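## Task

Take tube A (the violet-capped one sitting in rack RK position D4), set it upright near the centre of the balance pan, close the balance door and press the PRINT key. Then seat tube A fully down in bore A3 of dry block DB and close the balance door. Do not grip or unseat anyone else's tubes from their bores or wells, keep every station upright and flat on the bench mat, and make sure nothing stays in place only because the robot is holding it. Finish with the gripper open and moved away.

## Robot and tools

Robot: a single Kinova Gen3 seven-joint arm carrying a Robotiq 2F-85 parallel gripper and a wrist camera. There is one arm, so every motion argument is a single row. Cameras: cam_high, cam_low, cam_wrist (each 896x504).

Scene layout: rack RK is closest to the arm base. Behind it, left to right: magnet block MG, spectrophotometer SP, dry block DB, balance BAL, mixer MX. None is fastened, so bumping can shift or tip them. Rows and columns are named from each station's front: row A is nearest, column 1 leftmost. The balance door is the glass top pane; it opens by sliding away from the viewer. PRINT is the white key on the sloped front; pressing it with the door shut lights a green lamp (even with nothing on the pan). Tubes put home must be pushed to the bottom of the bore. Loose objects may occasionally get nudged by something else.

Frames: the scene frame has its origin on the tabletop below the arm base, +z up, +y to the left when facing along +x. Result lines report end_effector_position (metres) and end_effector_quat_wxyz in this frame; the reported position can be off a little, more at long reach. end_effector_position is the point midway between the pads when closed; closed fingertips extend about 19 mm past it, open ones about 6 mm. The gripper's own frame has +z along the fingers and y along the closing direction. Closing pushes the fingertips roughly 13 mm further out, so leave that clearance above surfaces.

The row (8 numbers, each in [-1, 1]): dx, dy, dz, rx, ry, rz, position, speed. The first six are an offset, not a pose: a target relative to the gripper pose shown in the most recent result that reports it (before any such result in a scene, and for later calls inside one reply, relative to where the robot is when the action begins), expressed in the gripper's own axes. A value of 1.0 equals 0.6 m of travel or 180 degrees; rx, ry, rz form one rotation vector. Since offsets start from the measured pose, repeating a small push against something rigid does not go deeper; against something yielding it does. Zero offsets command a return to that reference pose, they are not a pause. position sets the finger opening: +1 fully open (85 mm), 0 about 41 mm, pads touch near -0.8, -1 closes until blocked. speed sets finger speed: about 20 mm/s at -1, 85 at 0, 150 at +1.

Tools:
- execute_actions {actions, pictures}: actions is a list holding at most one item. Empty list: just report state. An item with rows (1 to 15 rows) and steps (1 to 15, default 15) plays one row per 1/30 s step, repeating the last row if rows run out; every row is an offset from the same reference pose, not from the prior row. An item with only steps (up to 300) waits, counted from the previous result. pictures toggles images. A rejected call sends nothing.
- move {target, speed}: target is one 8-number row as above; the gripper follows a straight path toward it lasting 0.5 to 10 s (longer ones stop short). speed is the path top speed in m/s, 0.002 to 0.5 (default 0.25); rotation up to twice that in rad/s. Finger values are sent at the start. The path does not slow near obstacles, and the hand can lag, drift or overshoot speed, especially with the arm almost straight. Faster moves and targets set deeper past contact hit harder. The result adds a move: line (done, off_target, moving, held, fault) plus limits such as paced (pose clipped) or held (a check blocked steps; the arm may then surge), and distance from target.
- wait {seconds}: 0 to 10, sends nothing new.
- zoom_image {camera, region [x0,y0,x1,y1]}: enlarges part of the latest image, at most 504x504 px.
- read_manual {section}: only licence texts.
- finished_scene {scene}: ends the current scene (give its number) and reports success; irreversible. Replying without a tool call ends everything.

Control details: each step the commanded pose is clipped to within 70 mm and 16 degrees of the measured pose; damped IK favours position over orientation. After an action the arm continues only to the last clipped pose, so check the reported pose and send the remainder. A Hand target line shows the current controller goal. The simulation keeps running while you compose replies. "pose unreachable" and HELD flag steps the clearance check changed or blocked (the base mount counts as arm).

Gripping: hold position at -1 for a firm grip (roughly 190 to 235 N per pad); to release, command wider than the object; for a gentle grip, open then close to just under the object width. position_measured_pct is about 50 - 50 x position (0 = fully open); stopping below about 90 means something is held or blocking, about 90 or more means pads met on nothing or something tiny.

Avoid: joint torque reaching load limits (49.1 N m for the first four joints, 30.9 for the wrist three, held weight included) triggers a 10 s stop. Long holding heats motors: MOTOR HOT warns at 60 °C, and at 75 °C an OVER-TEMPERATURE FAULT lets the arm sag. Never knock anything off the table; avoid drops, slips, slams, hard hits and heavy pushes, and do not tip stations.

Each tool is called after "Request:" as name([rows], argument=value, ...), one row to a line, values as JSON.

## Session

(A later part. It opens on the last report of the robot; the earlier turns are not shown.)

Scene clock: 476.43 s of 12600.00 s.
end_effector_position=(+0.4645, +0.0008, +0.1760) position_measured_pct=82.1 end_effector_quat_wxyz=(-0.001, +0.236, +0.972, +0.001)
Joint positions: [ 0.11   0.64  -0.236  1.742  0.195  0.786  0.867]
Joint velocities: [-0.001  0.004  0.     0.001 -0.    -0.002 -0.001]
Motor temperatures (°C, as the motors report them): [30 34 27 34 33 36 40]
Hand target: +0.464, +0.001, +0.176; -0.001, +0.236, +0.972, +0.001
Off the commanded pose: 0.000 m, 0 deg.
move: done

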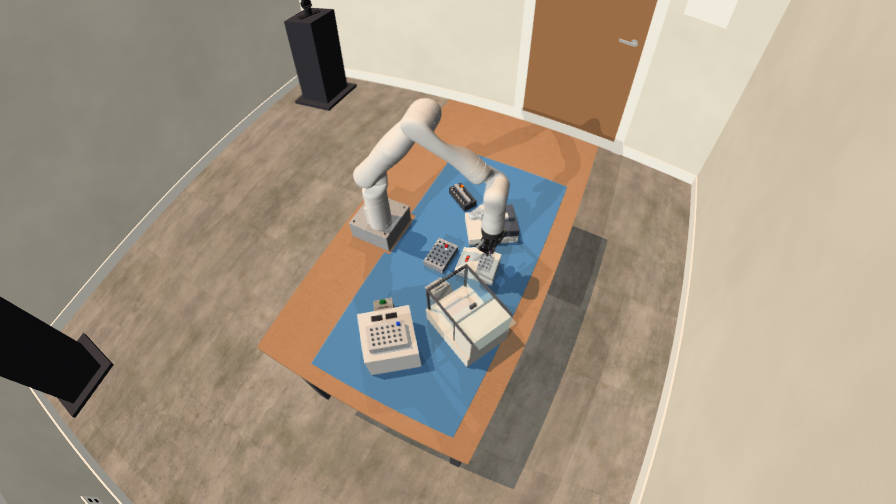

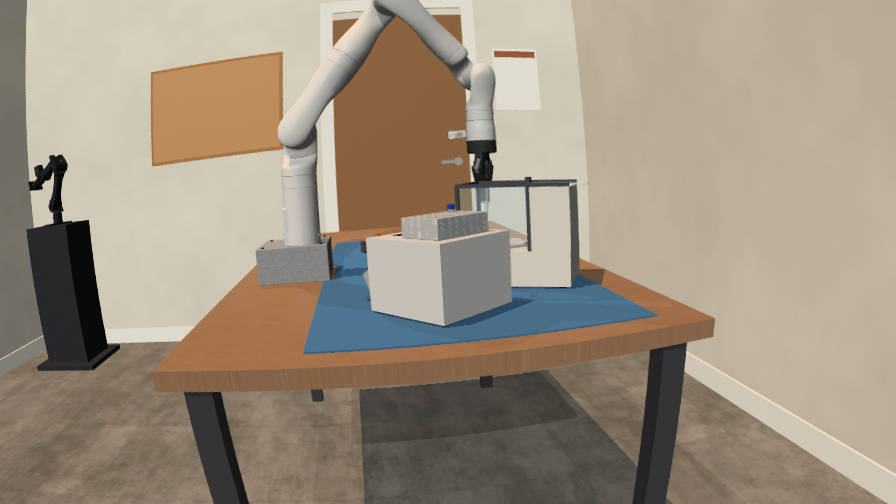

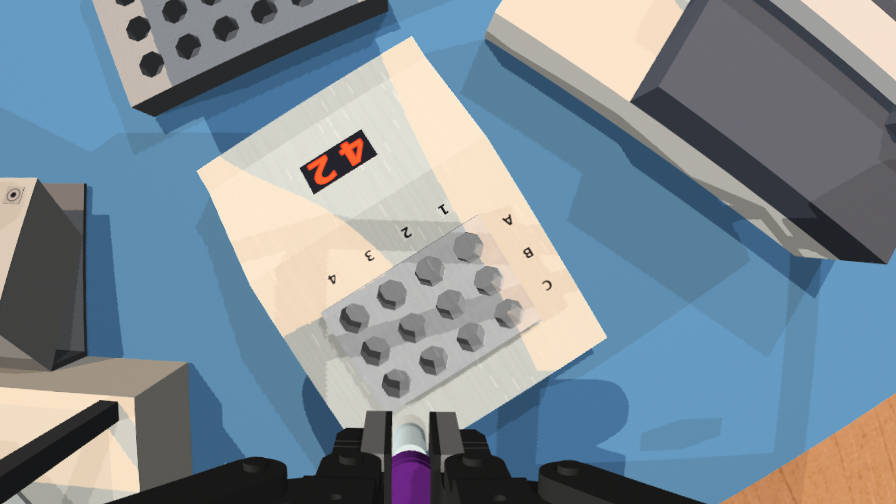

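Request:
move(target=[0.03, -0.008, 0.075, 0, 0, 0, -0.75, -0.3], speed=0.06)

Scene clock: 495.33 s of 12600.00 s.
end_effector_position=(+0.4465, +0.0047, +0.1312) position_measured_pct=82.1 end_effector_quat_wxyz=(-0.000, +0.236, +0.972, +0.001)
Joint positions: [ 0.086  0.694 -0.212  1.839  0.225  0.635  0.826]
Joint velocities: [-0.002  0.003 -0.     0.002  0.002 -0.006 -0.002]
Motor temperatures (°C, as the motors report them): [30 34 27 34 33 36 40]
Hand target: +0.446, +0.005, +0.131; -0.001, +0.236, +0.972, +0.001
Off the commanded pose: 0.000 m, 0 deg.
move: done

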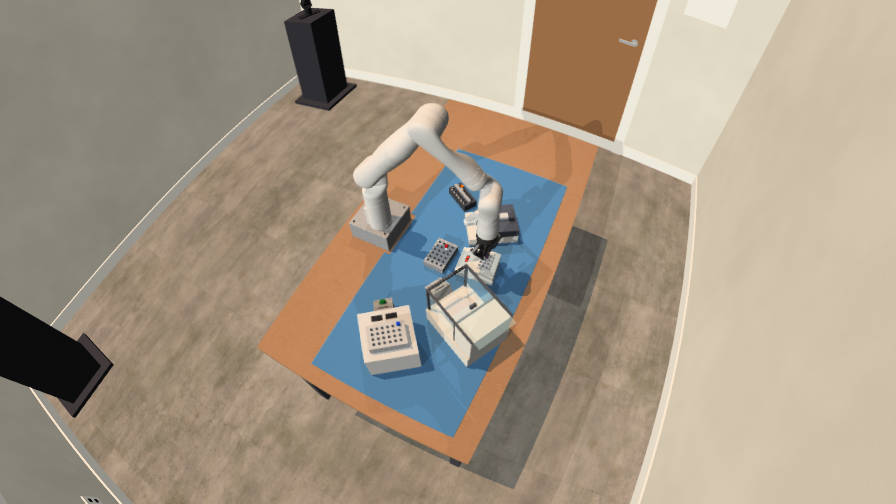

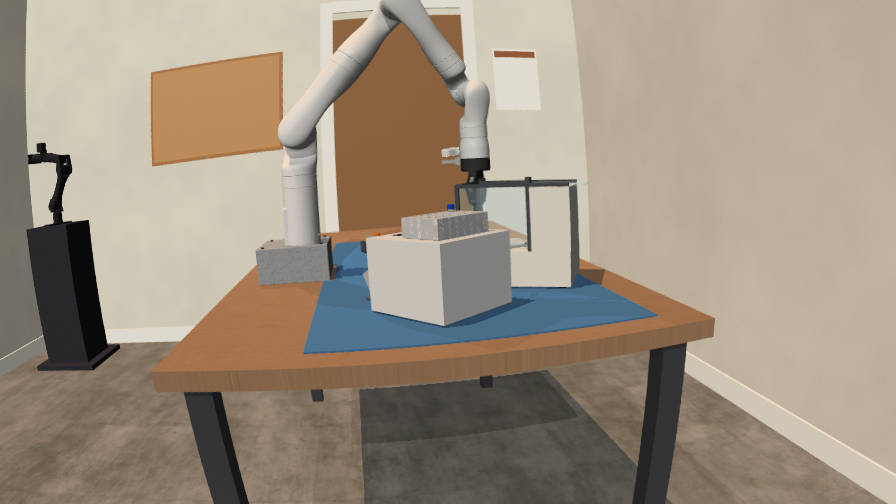

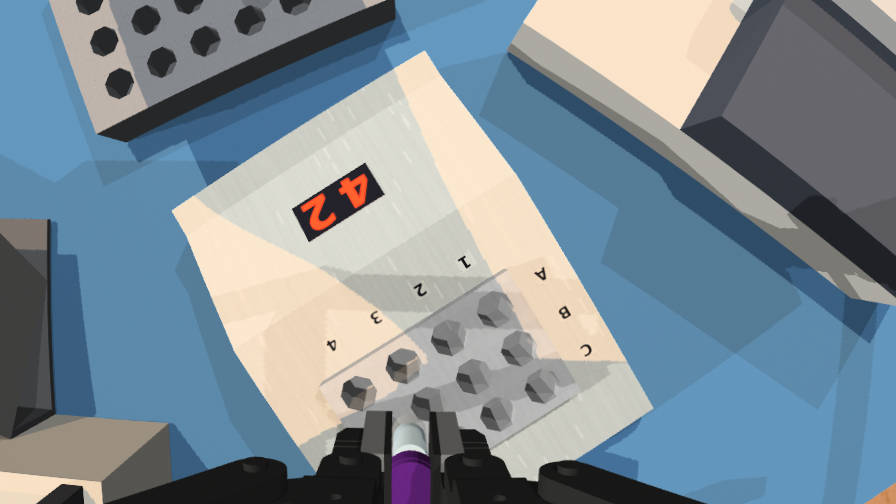

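Request:
move(target=[0.012, -0.0025, 0.022, 0, 0, 0, -0.75, -0.3], speed=0.03)

Request:
zoom_image(camera="cam_wrist", region=[250, 250, 650, 504])

Scene clock: 508.77 s of 12600.00 s.
end_effector_position=(+0.4395, +0.0065, +0.1181) position_measured_pct=82.1 end_effector_quat_wxyz=(-0.000, +0.237, +0.972, +0.001)
Joint positions: [ 0.075  0.711 -0.202  1.87   0.234  0.587  0.81 ]
Joint velocities: [-0.002  0.002 -0.001 -0.001  0.001 -0.004 -0.002]
Motor temperatures (°C, as the motors report them): [30 34 27 34 33 36 40]
Hand target: +0.439, +0.007, +0.118; -0.000, +0.237, +0.972, +0.001
Off the commanded pose: 0.000 m, 0 deg.
move: done

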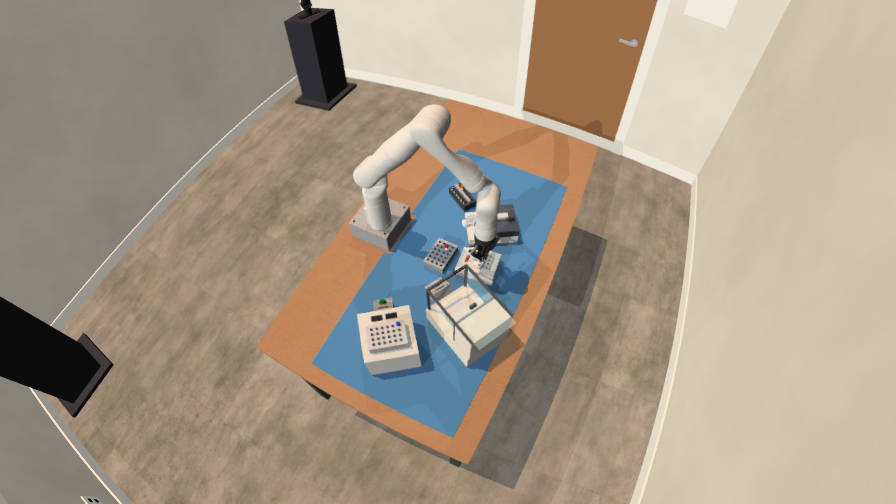

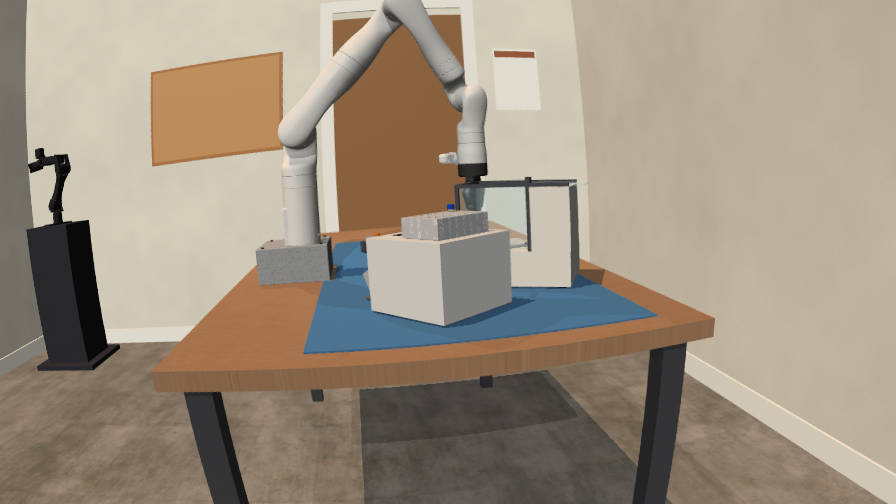

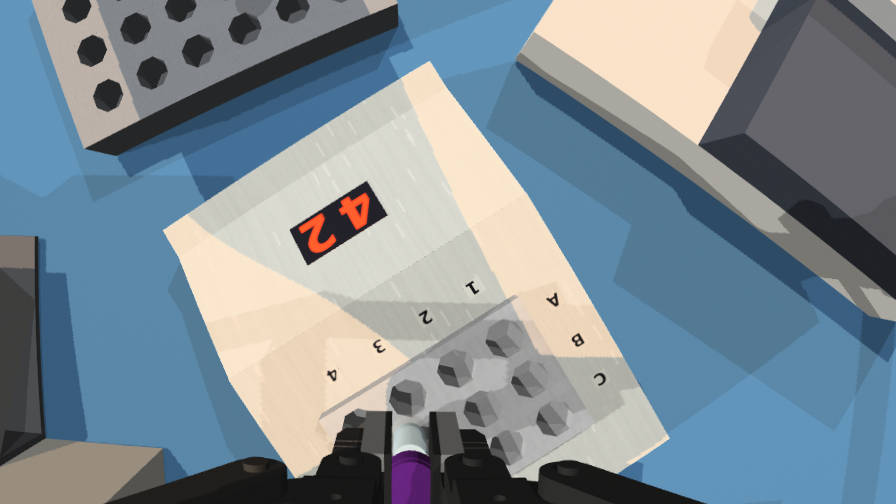

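Region (250, 250, 650, 504) of cam_wrist's 896x504 image, scaled by 1.260; it fills the top 320 rows of this view, and the rest is white.

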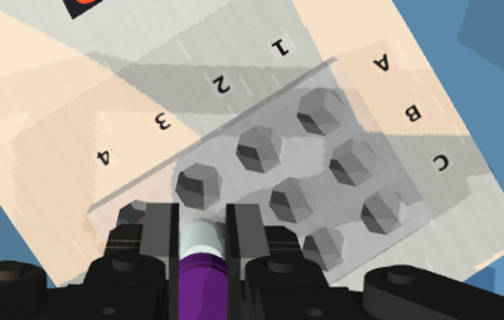

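Request:
move(target=[0.006, 0, 0.02, 0, 0, 0, -0.75, -0.3], speed=0.02)

Request:
zoom_image(camera="cam_wrist", region=[250, 250, 650, 504])

Scene clock: 519.67 s of 12600.00 s.
end_effector_position=(+0.4404, +0.0067, +0.1161) position_measured_pct=82.1 end_effector_quat_wxyz=(+0.007, +0.237, +0.971, +0.001)
Joint positions: [ 0.067  0.709 -0.194  1.884  0.243  0.558  0.798]
Joint velocities: [-0.001 -0.001 -0.     0.005  0.003 -0.006 -0.003]
Motor temperatures (°C, as the motors report them): [30 34 27 34 33 36 40]
Hand target: +0.436, +0.008, +0.106; -0.000, +0.237, +0.972, +0.001
Off the commanded pose: 0.011 m, 1 deg.
move: off_target

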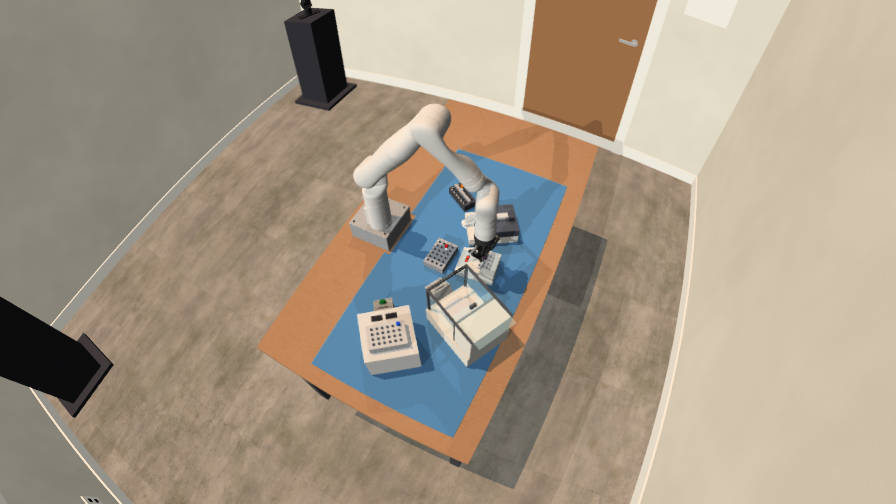

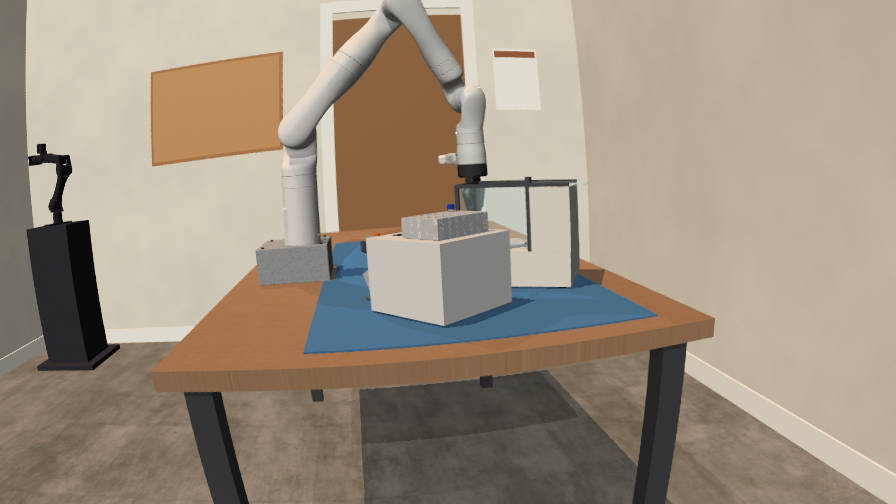

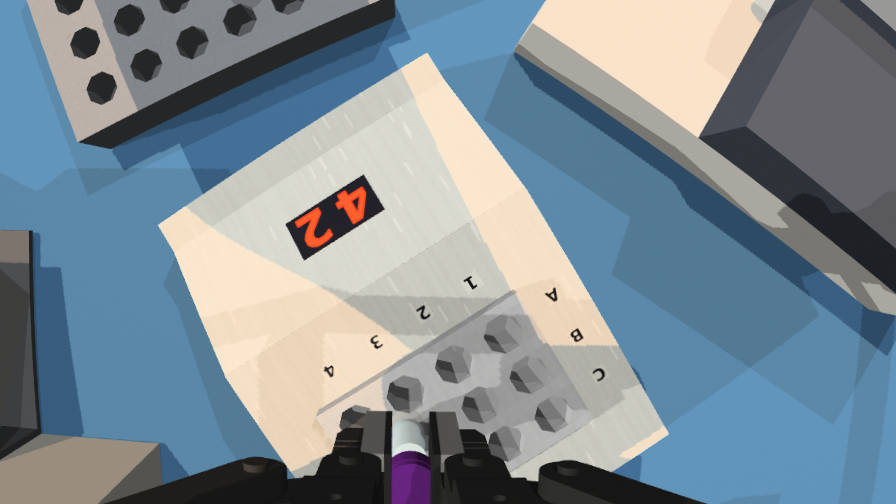

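Region (250, 250, 650, 504) of cam_wrist's 896x504 image, scaled by 1.260; it fills the top 320 rows of this view, and the rest is white.

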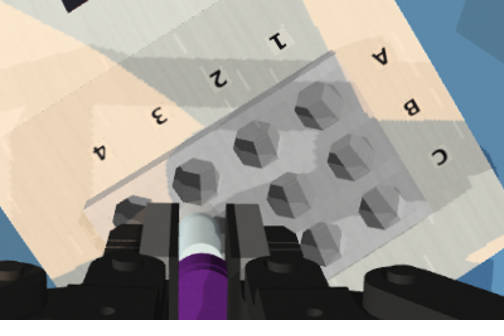

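Request:
move(target=[0, 0, -0.012, 0.001, 0.0043, 0, -0.75, -0.3], speed=0.02)

Request:
move(target=[0.0195, -0.0030, 0, 0, 0, 0, -0.75, -0.3], speed=0.02)

Request:
zoom_image(camera="cam_wrist", region=[250, 250, 650, 504])

Scene clock: 534.40 s of 12600.00 s.
end_effector_position=(+0.4403, +0.0068, +0.1232) position_measured_pct=82.1 end_effector_quat_wxyz=(+0.001, +0.237, +0.971, +0.001)
Joint positions: [ 0.077  0.701 -0.206  1.867  0.232  0.598  0.811]
Joint velocities: [ 0.003 -0.002 -0.001 -0.002 -0.004  0.007  0.003]
Motor temperatures (°C, as the motors report them): [30 34 27 34 33 36 40]
Hand target: +0.440, +0.007, +0.123; +0.000, +0.237, +0.971, +0.001
Off the commanded pose: 0.000 m, 0 deg.
move: done

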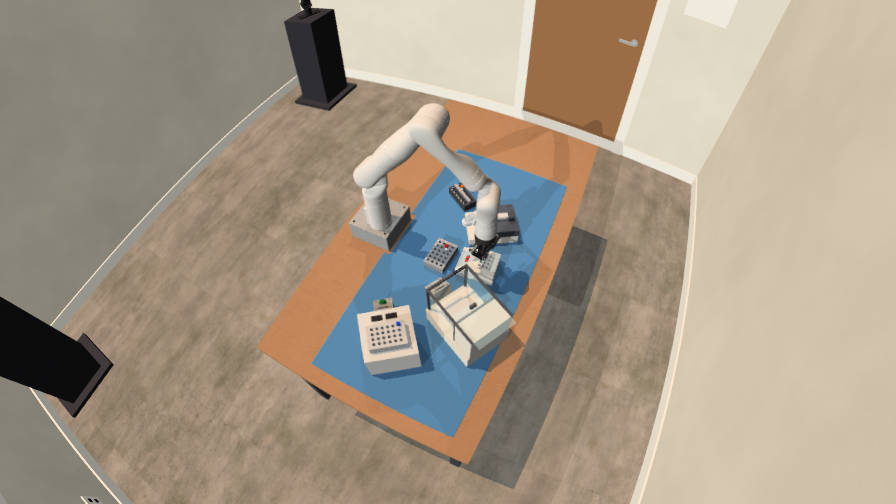

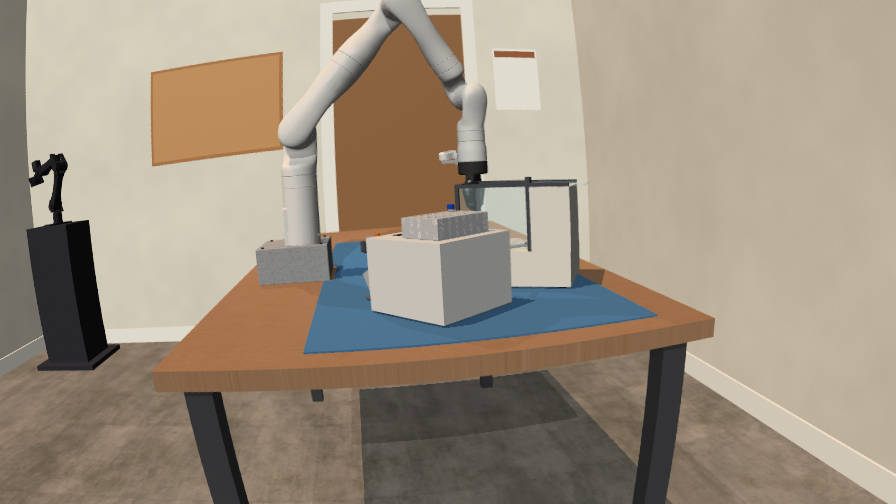

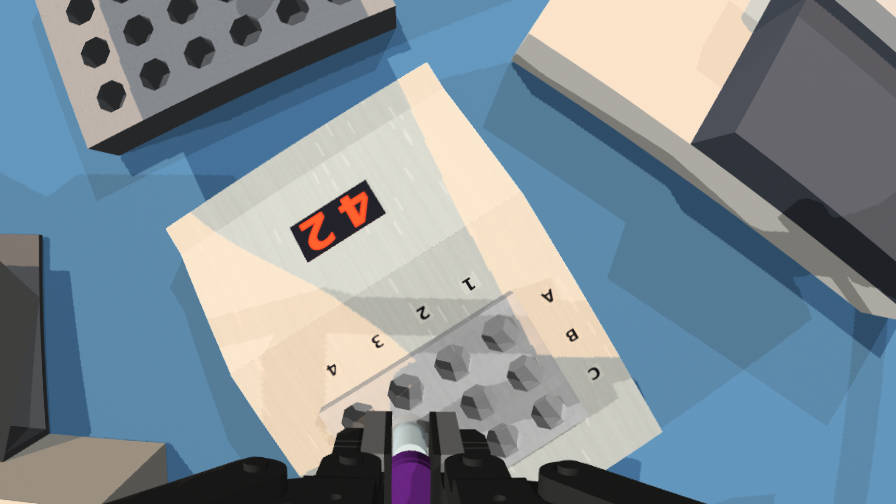

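Scene clock: 535.23 s of 12600.00 s.
end_effector_position=(+0.4291, +0.0105, +0.1231) position_measured_pct=82.1 end_effector_quat_wxyz=(+0.000, +0.237, +0.971, +0.001)
Joint positions: [ 0.067  0.686 -0.203  1.905  0.233  0.574  0.796]
Joint velocities: [-0.002 -0.003  0.001  0.003 -0.001 -0.002 -0.002]
Motor temperatures (°C, as the motors report them): [30 34 27 34 33 36 40]
Hand target: +0.429, +0.011, +0.123; +0.001, +0.237, +0.971, +0.001
Off the commanded pose: 0.000 m, 0 deg.
move: done

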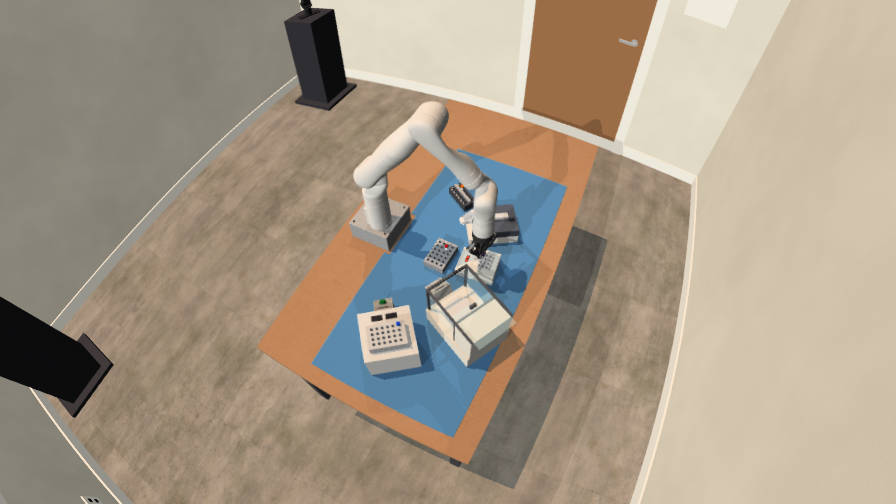

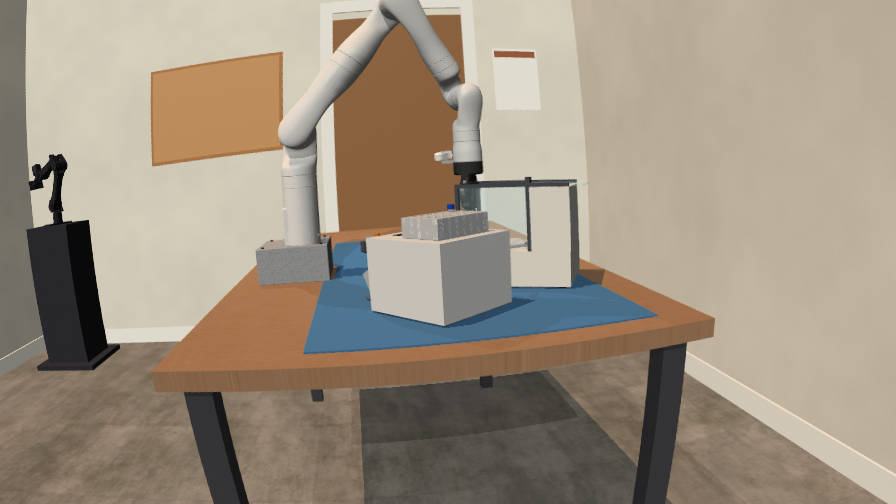

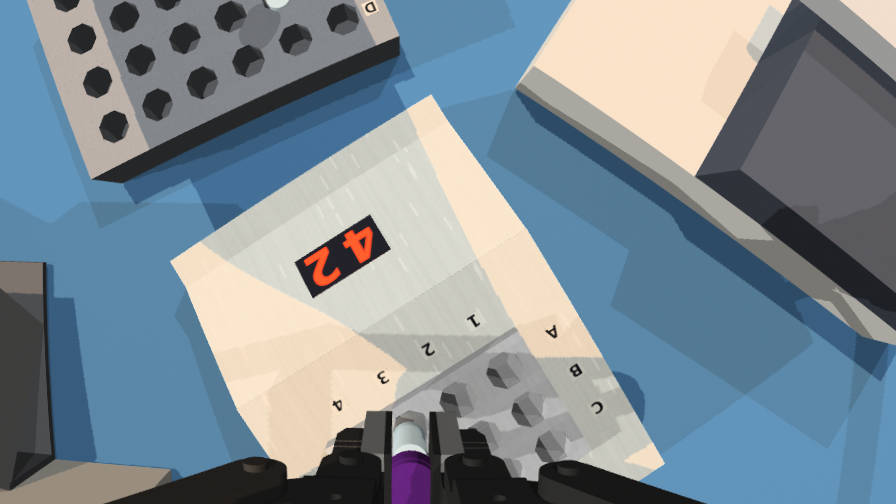

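Region (250, 250, 650, 504) of cam_wrist's 896x504 image, scaled by 1.260; it fills the top 320 rows of this view, and the rest is white.

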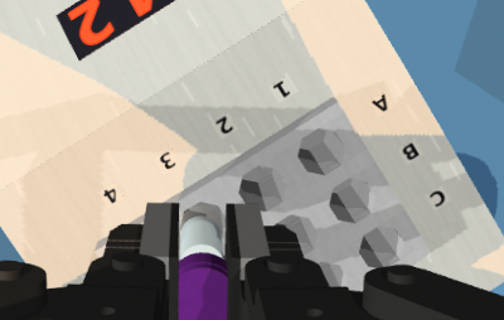

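Request:
move(target=[0.001, 0, 0.025, 0, 0, 0, -0.75, -0.3], speed=0.01)

Scene clock: 543.13 s of 12600.00 s.
end_effector_position=(+0.4300, +0.0107, +0.1088) position_measured_pct=82.1 end_effector_quat_wxyz=(+0.002, +0.237, +0.971, +0.001)
Joint positions: [ 0.058  0.716 -0.192  1.912  0.244  0.534  0.786]
Joint velocities: [-0.001  0.003 -0.001  0.001 -0.001 -0.004 -0.   ]
Motor temperatures (°C, as the motors report them): [30 34 27 34 33 36 40]
Hand target: +0.429, +0.011, +0.108; +0.000, +0.237, +0.971, +0.001
Off the commanded pose: 0.002 m, 0 deg.
move: done

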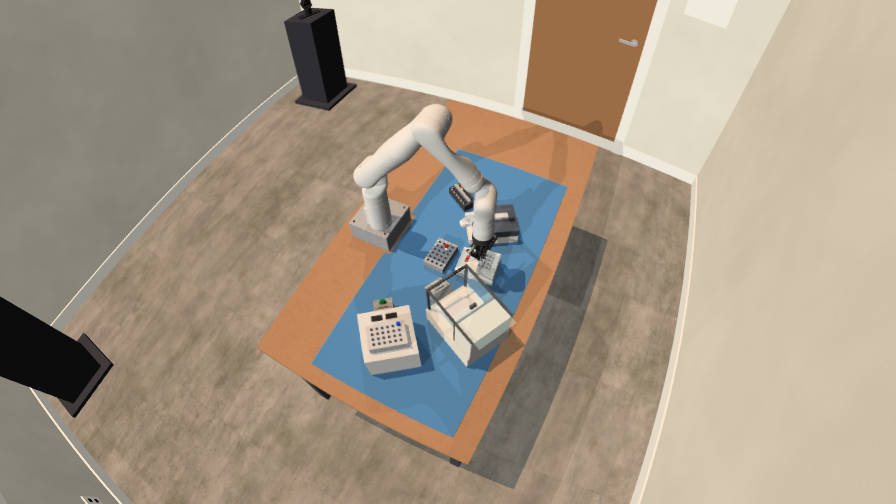

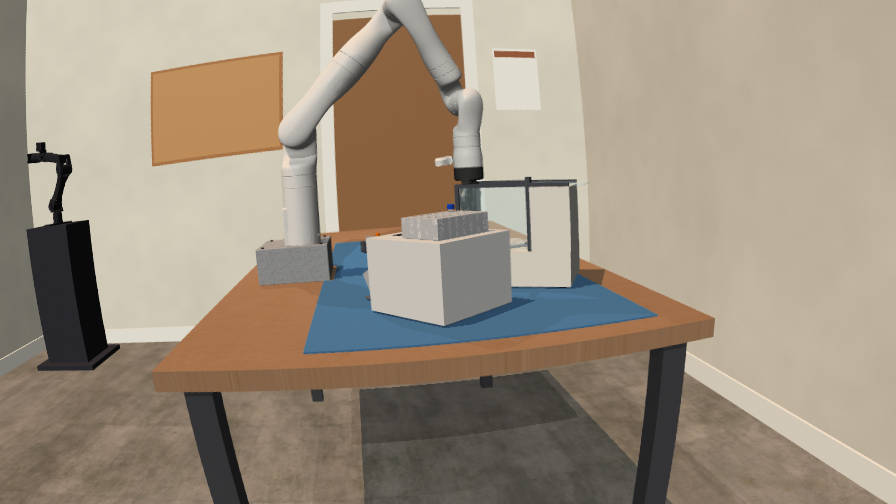

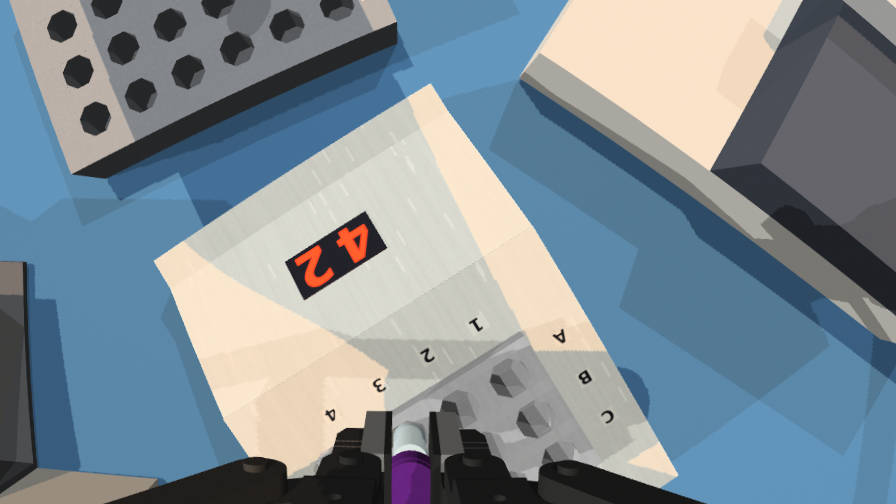

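Request:
move(target=[-0.001, 0, 0.025, 0, -0.001, 0, -0.75, -0.3], speed=0.01)

Scene clock: 549.27 s of 12600.00 s.
end_effector_position=(+0.4307, +0.0104, +0.0939) position_measured_pct=82.1 end_effector_quat_wxyz=(+0.004, +0.238, +0.971, +0.001)
Joint positions: [ 0.048  0.747 -0.177  1.918  0.255  0.492  0.776]
Joint velocities: [-0.001  0.003  0.002  0.001  0.002 -0.002 -0.   ]
Motor temperatures (°C, as the motors report them): [30 34 27 34 33 36 40]
Hand target: +0.431, +0.010, +0.094; +0.004, +0.237, +0.971, +0.001
Off the commanded pose: 0.000 m, 0 deg.
move: done

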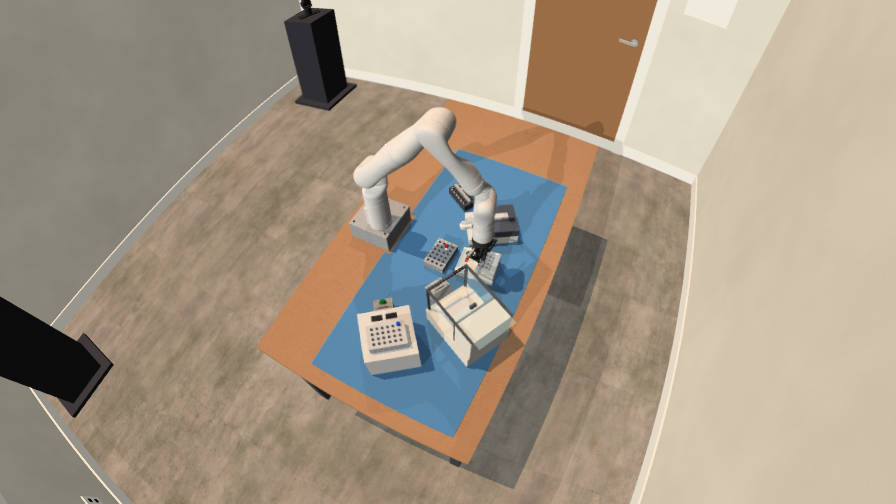

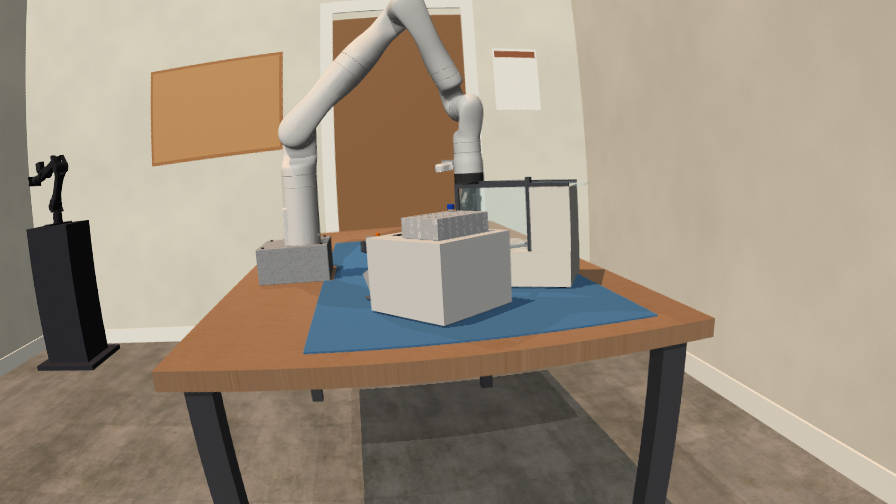

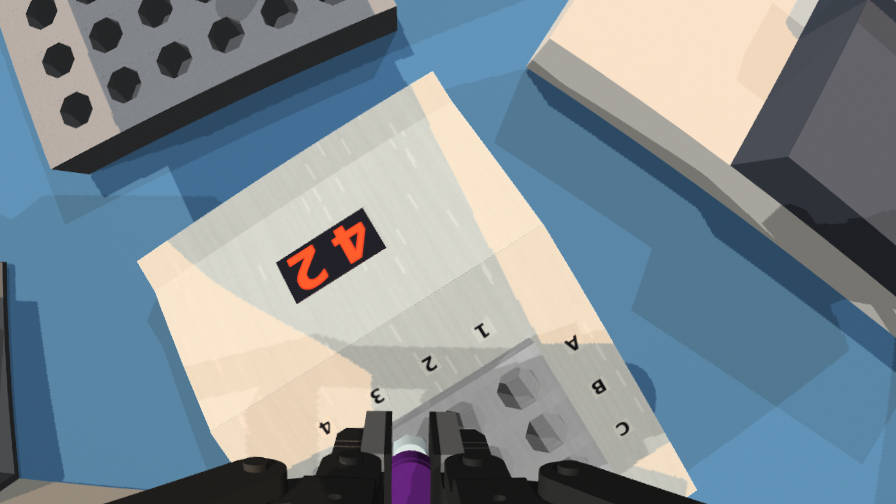

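Request:
execute_actions([
  {"rows": [[0,0,0,0,0,0,-0.45,0]], "steps": 12},
], pictures=false)

Request:
move(target=[0.03, 0, -0.07, 0, -0.0025, 0, -0.45, 0], speed=0.05)

Scene clock: 553.50 s of 12600.00 s.
end_effector_position=(+0.4307, +0.0104, +0.0939) position_measured_pct=72.6 end_effector_quat_wxyz=(+0.004, +0.238, +0.971, +0.001)
Joint positions: [ 0.048  0.747 -0.177  1.918  0.255  0.492  0.776]
Joint velocities: [ 0.     0.     0.002  0.001 -0.    -0.001  0.001]
Motor temperatures (°C, as the motors report them): [30 34 27 34 33 36 40]
Hand target: +0.431, +0.010, +0.094; +0.004, +0.238, +0.971, +0.001
Off the commanded pose: 0.000 m, 0 deg.
Steps of this call (steps 1 to 115: nothing new was sent; steps 116 to 127: all 12 steps of this action). Readings (end_effector_position | what the end effector reports):
116: (+0.4306, +0.0104, +0.0938) | position_measured_pct=82.1
117: (+0.4306, +0.0104, +0.0939) | position_measured_pct=81.7
119: (+0.4307, +0.0104, +0.0939) | position_measured_pct=77.4
123: (+0.4307, +0.0104, +0.0939) | position_measured_pct=73.0
127: the state above

Scene clock: 555.00 s of 12600.00 s.
end_effector_position=(+0.4141, +0.0186, +0.1355) position_measured_pct=72.6 end_effector_quat_wxyz=(+0.007, +0.238, +0.971, +0.000)
Joint positions: [ 0.04   0.633 -0.199  1.962  0.231  0.557  0.767]
Joint velocities: [-0.    -0.006 -0.     0.001 -0.001  0.001 -0.001]
Motor temperatures (°C, as the motors report them): [30 34 27 34 33 36 40]
Hand target: +0.414, +0.019, +0.136; +0.008, +0.238, +0.971, +0.000
Off the commanded pose: 0.000 m, 0 deg.
move: done

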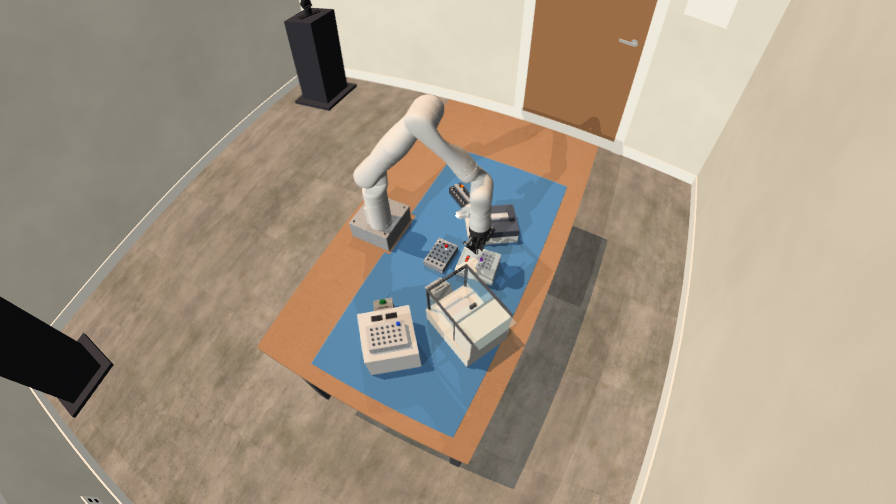

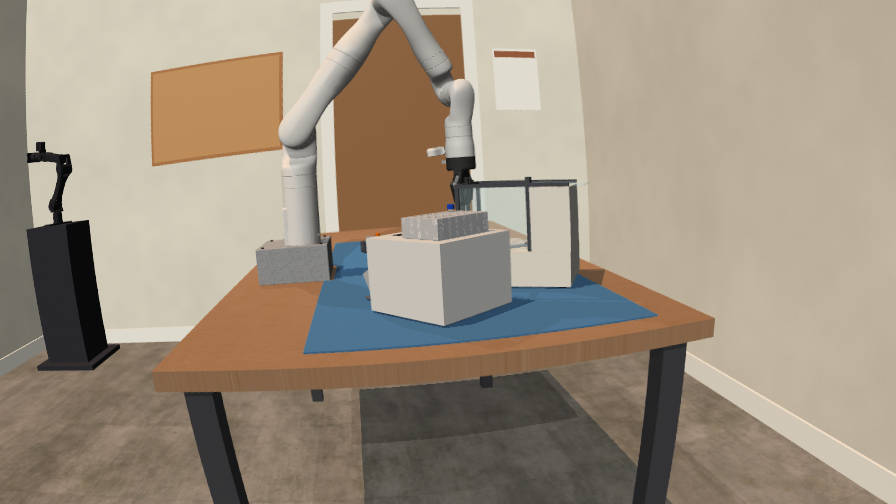

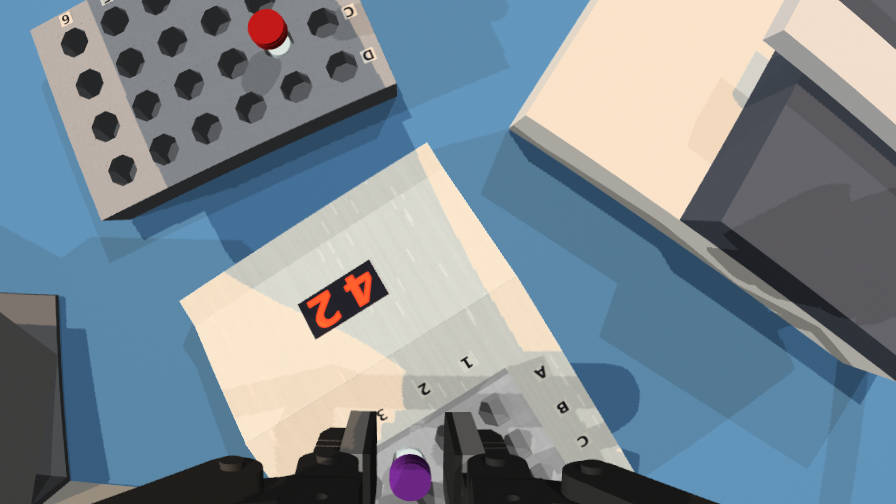

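Request:
move(target=[-0.0305, 0.0005, 0.008, 0.001, 0.0043, 0, -1, 0.5], speed=0.03)

Request:
move(target=[0, 0, 0.022, 0, 0, 0, -1, 0], speed=0.008)

Scene clock: 563.97 s of 12600.00 s.
end_effector_position=(+0.4306, +0.0106, +0.1311) position_measured_pct=91.7 end_effector_quat_wxyz=(+0.001, +0.237, +0.971, +0.000)
Joint positions: [ 0.068  0.671 -0.207  1.895  0.227  0.599  0.801]
Joint velocities: [ 0.003  0.004 -0.    -0.005 -0.     0.003  0.003]
Motor temperatures (°C, as the motors report them): [30 34 27 34 33 36 40]
Hand target: +0.431, +0.011, +0.131; +0.000, +0.238, +0.971, +0.000
Off the commanded pose: 0.000 m, 0 deg.
move: done

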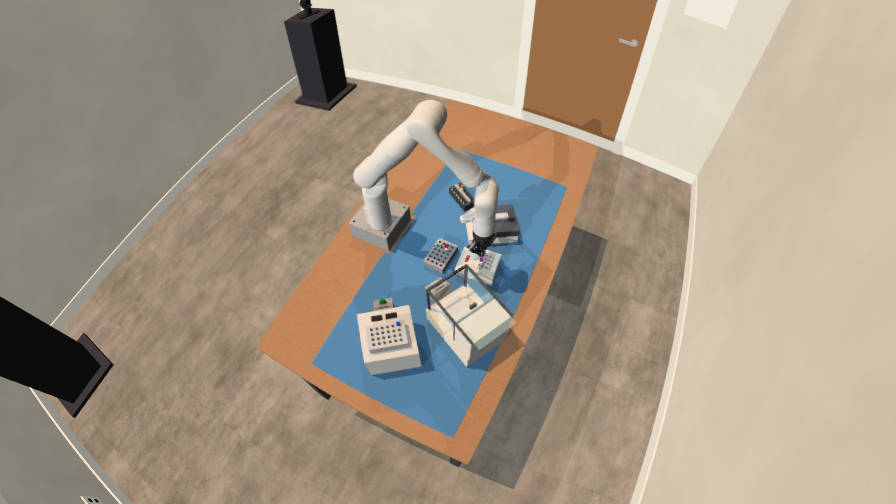

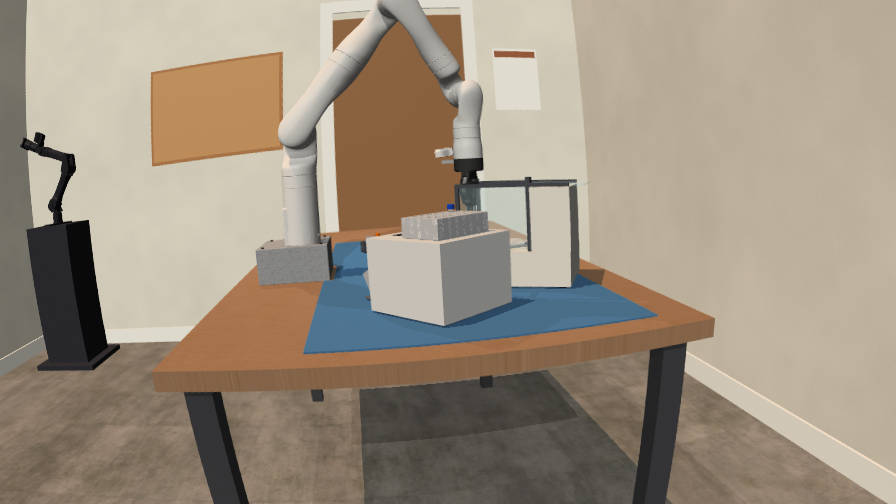

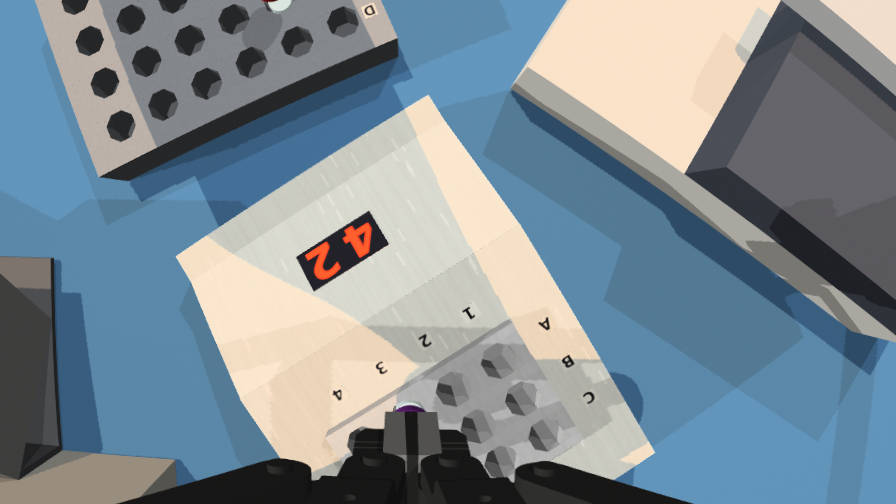

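Scene clock: 565.83 s of 12600.00 s.
end_effector_position=(+0.4307, +0.0106, +0.1180) position_measured_pct=91.7 end_effector_quat_wxyz=(+0.001, +0.237, +0.971, +0.000)
Joint positions: [ 0.061  0.698 -0.197  1.902  0.236  0.565  0.793]
Joint velocities: [-0.001  0.002  0.001  0.001  0.    -0.003 -0.001]
Motor temperatures (°C, as the motors report them): [30 34 27 34 33 36 40]
Hand target: +0.431, +0.011, +0.118; +0.001, +0.237, +0.971, +0.000
Off the commanded pose: 0.000 m, 0 deg.
move: done

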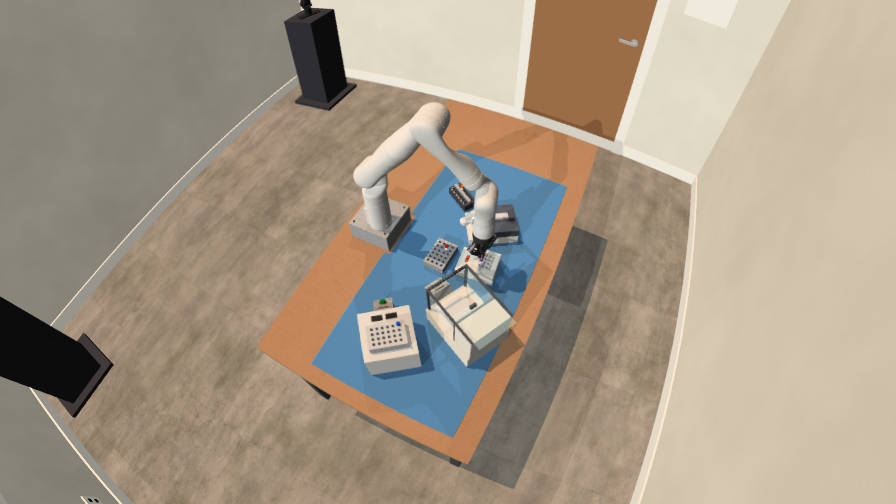

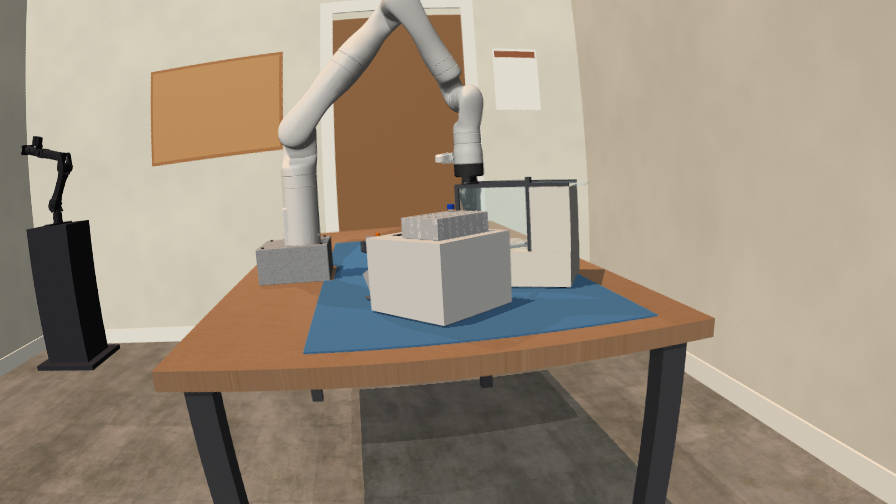

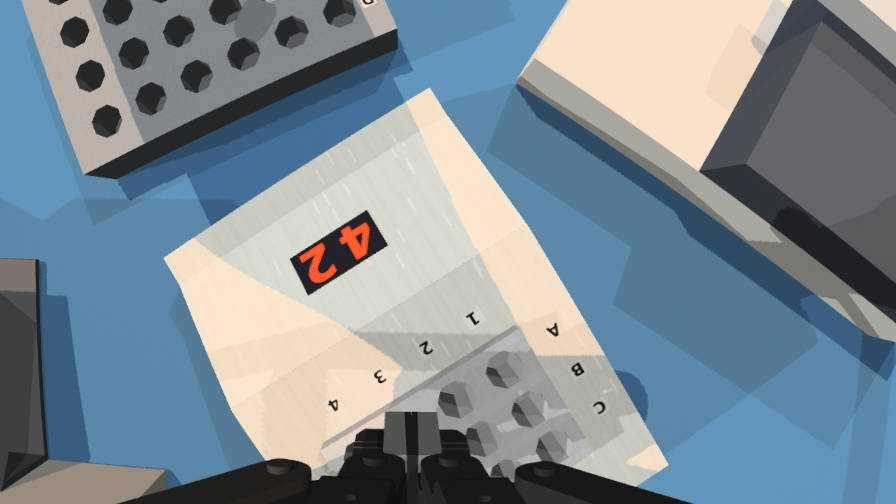

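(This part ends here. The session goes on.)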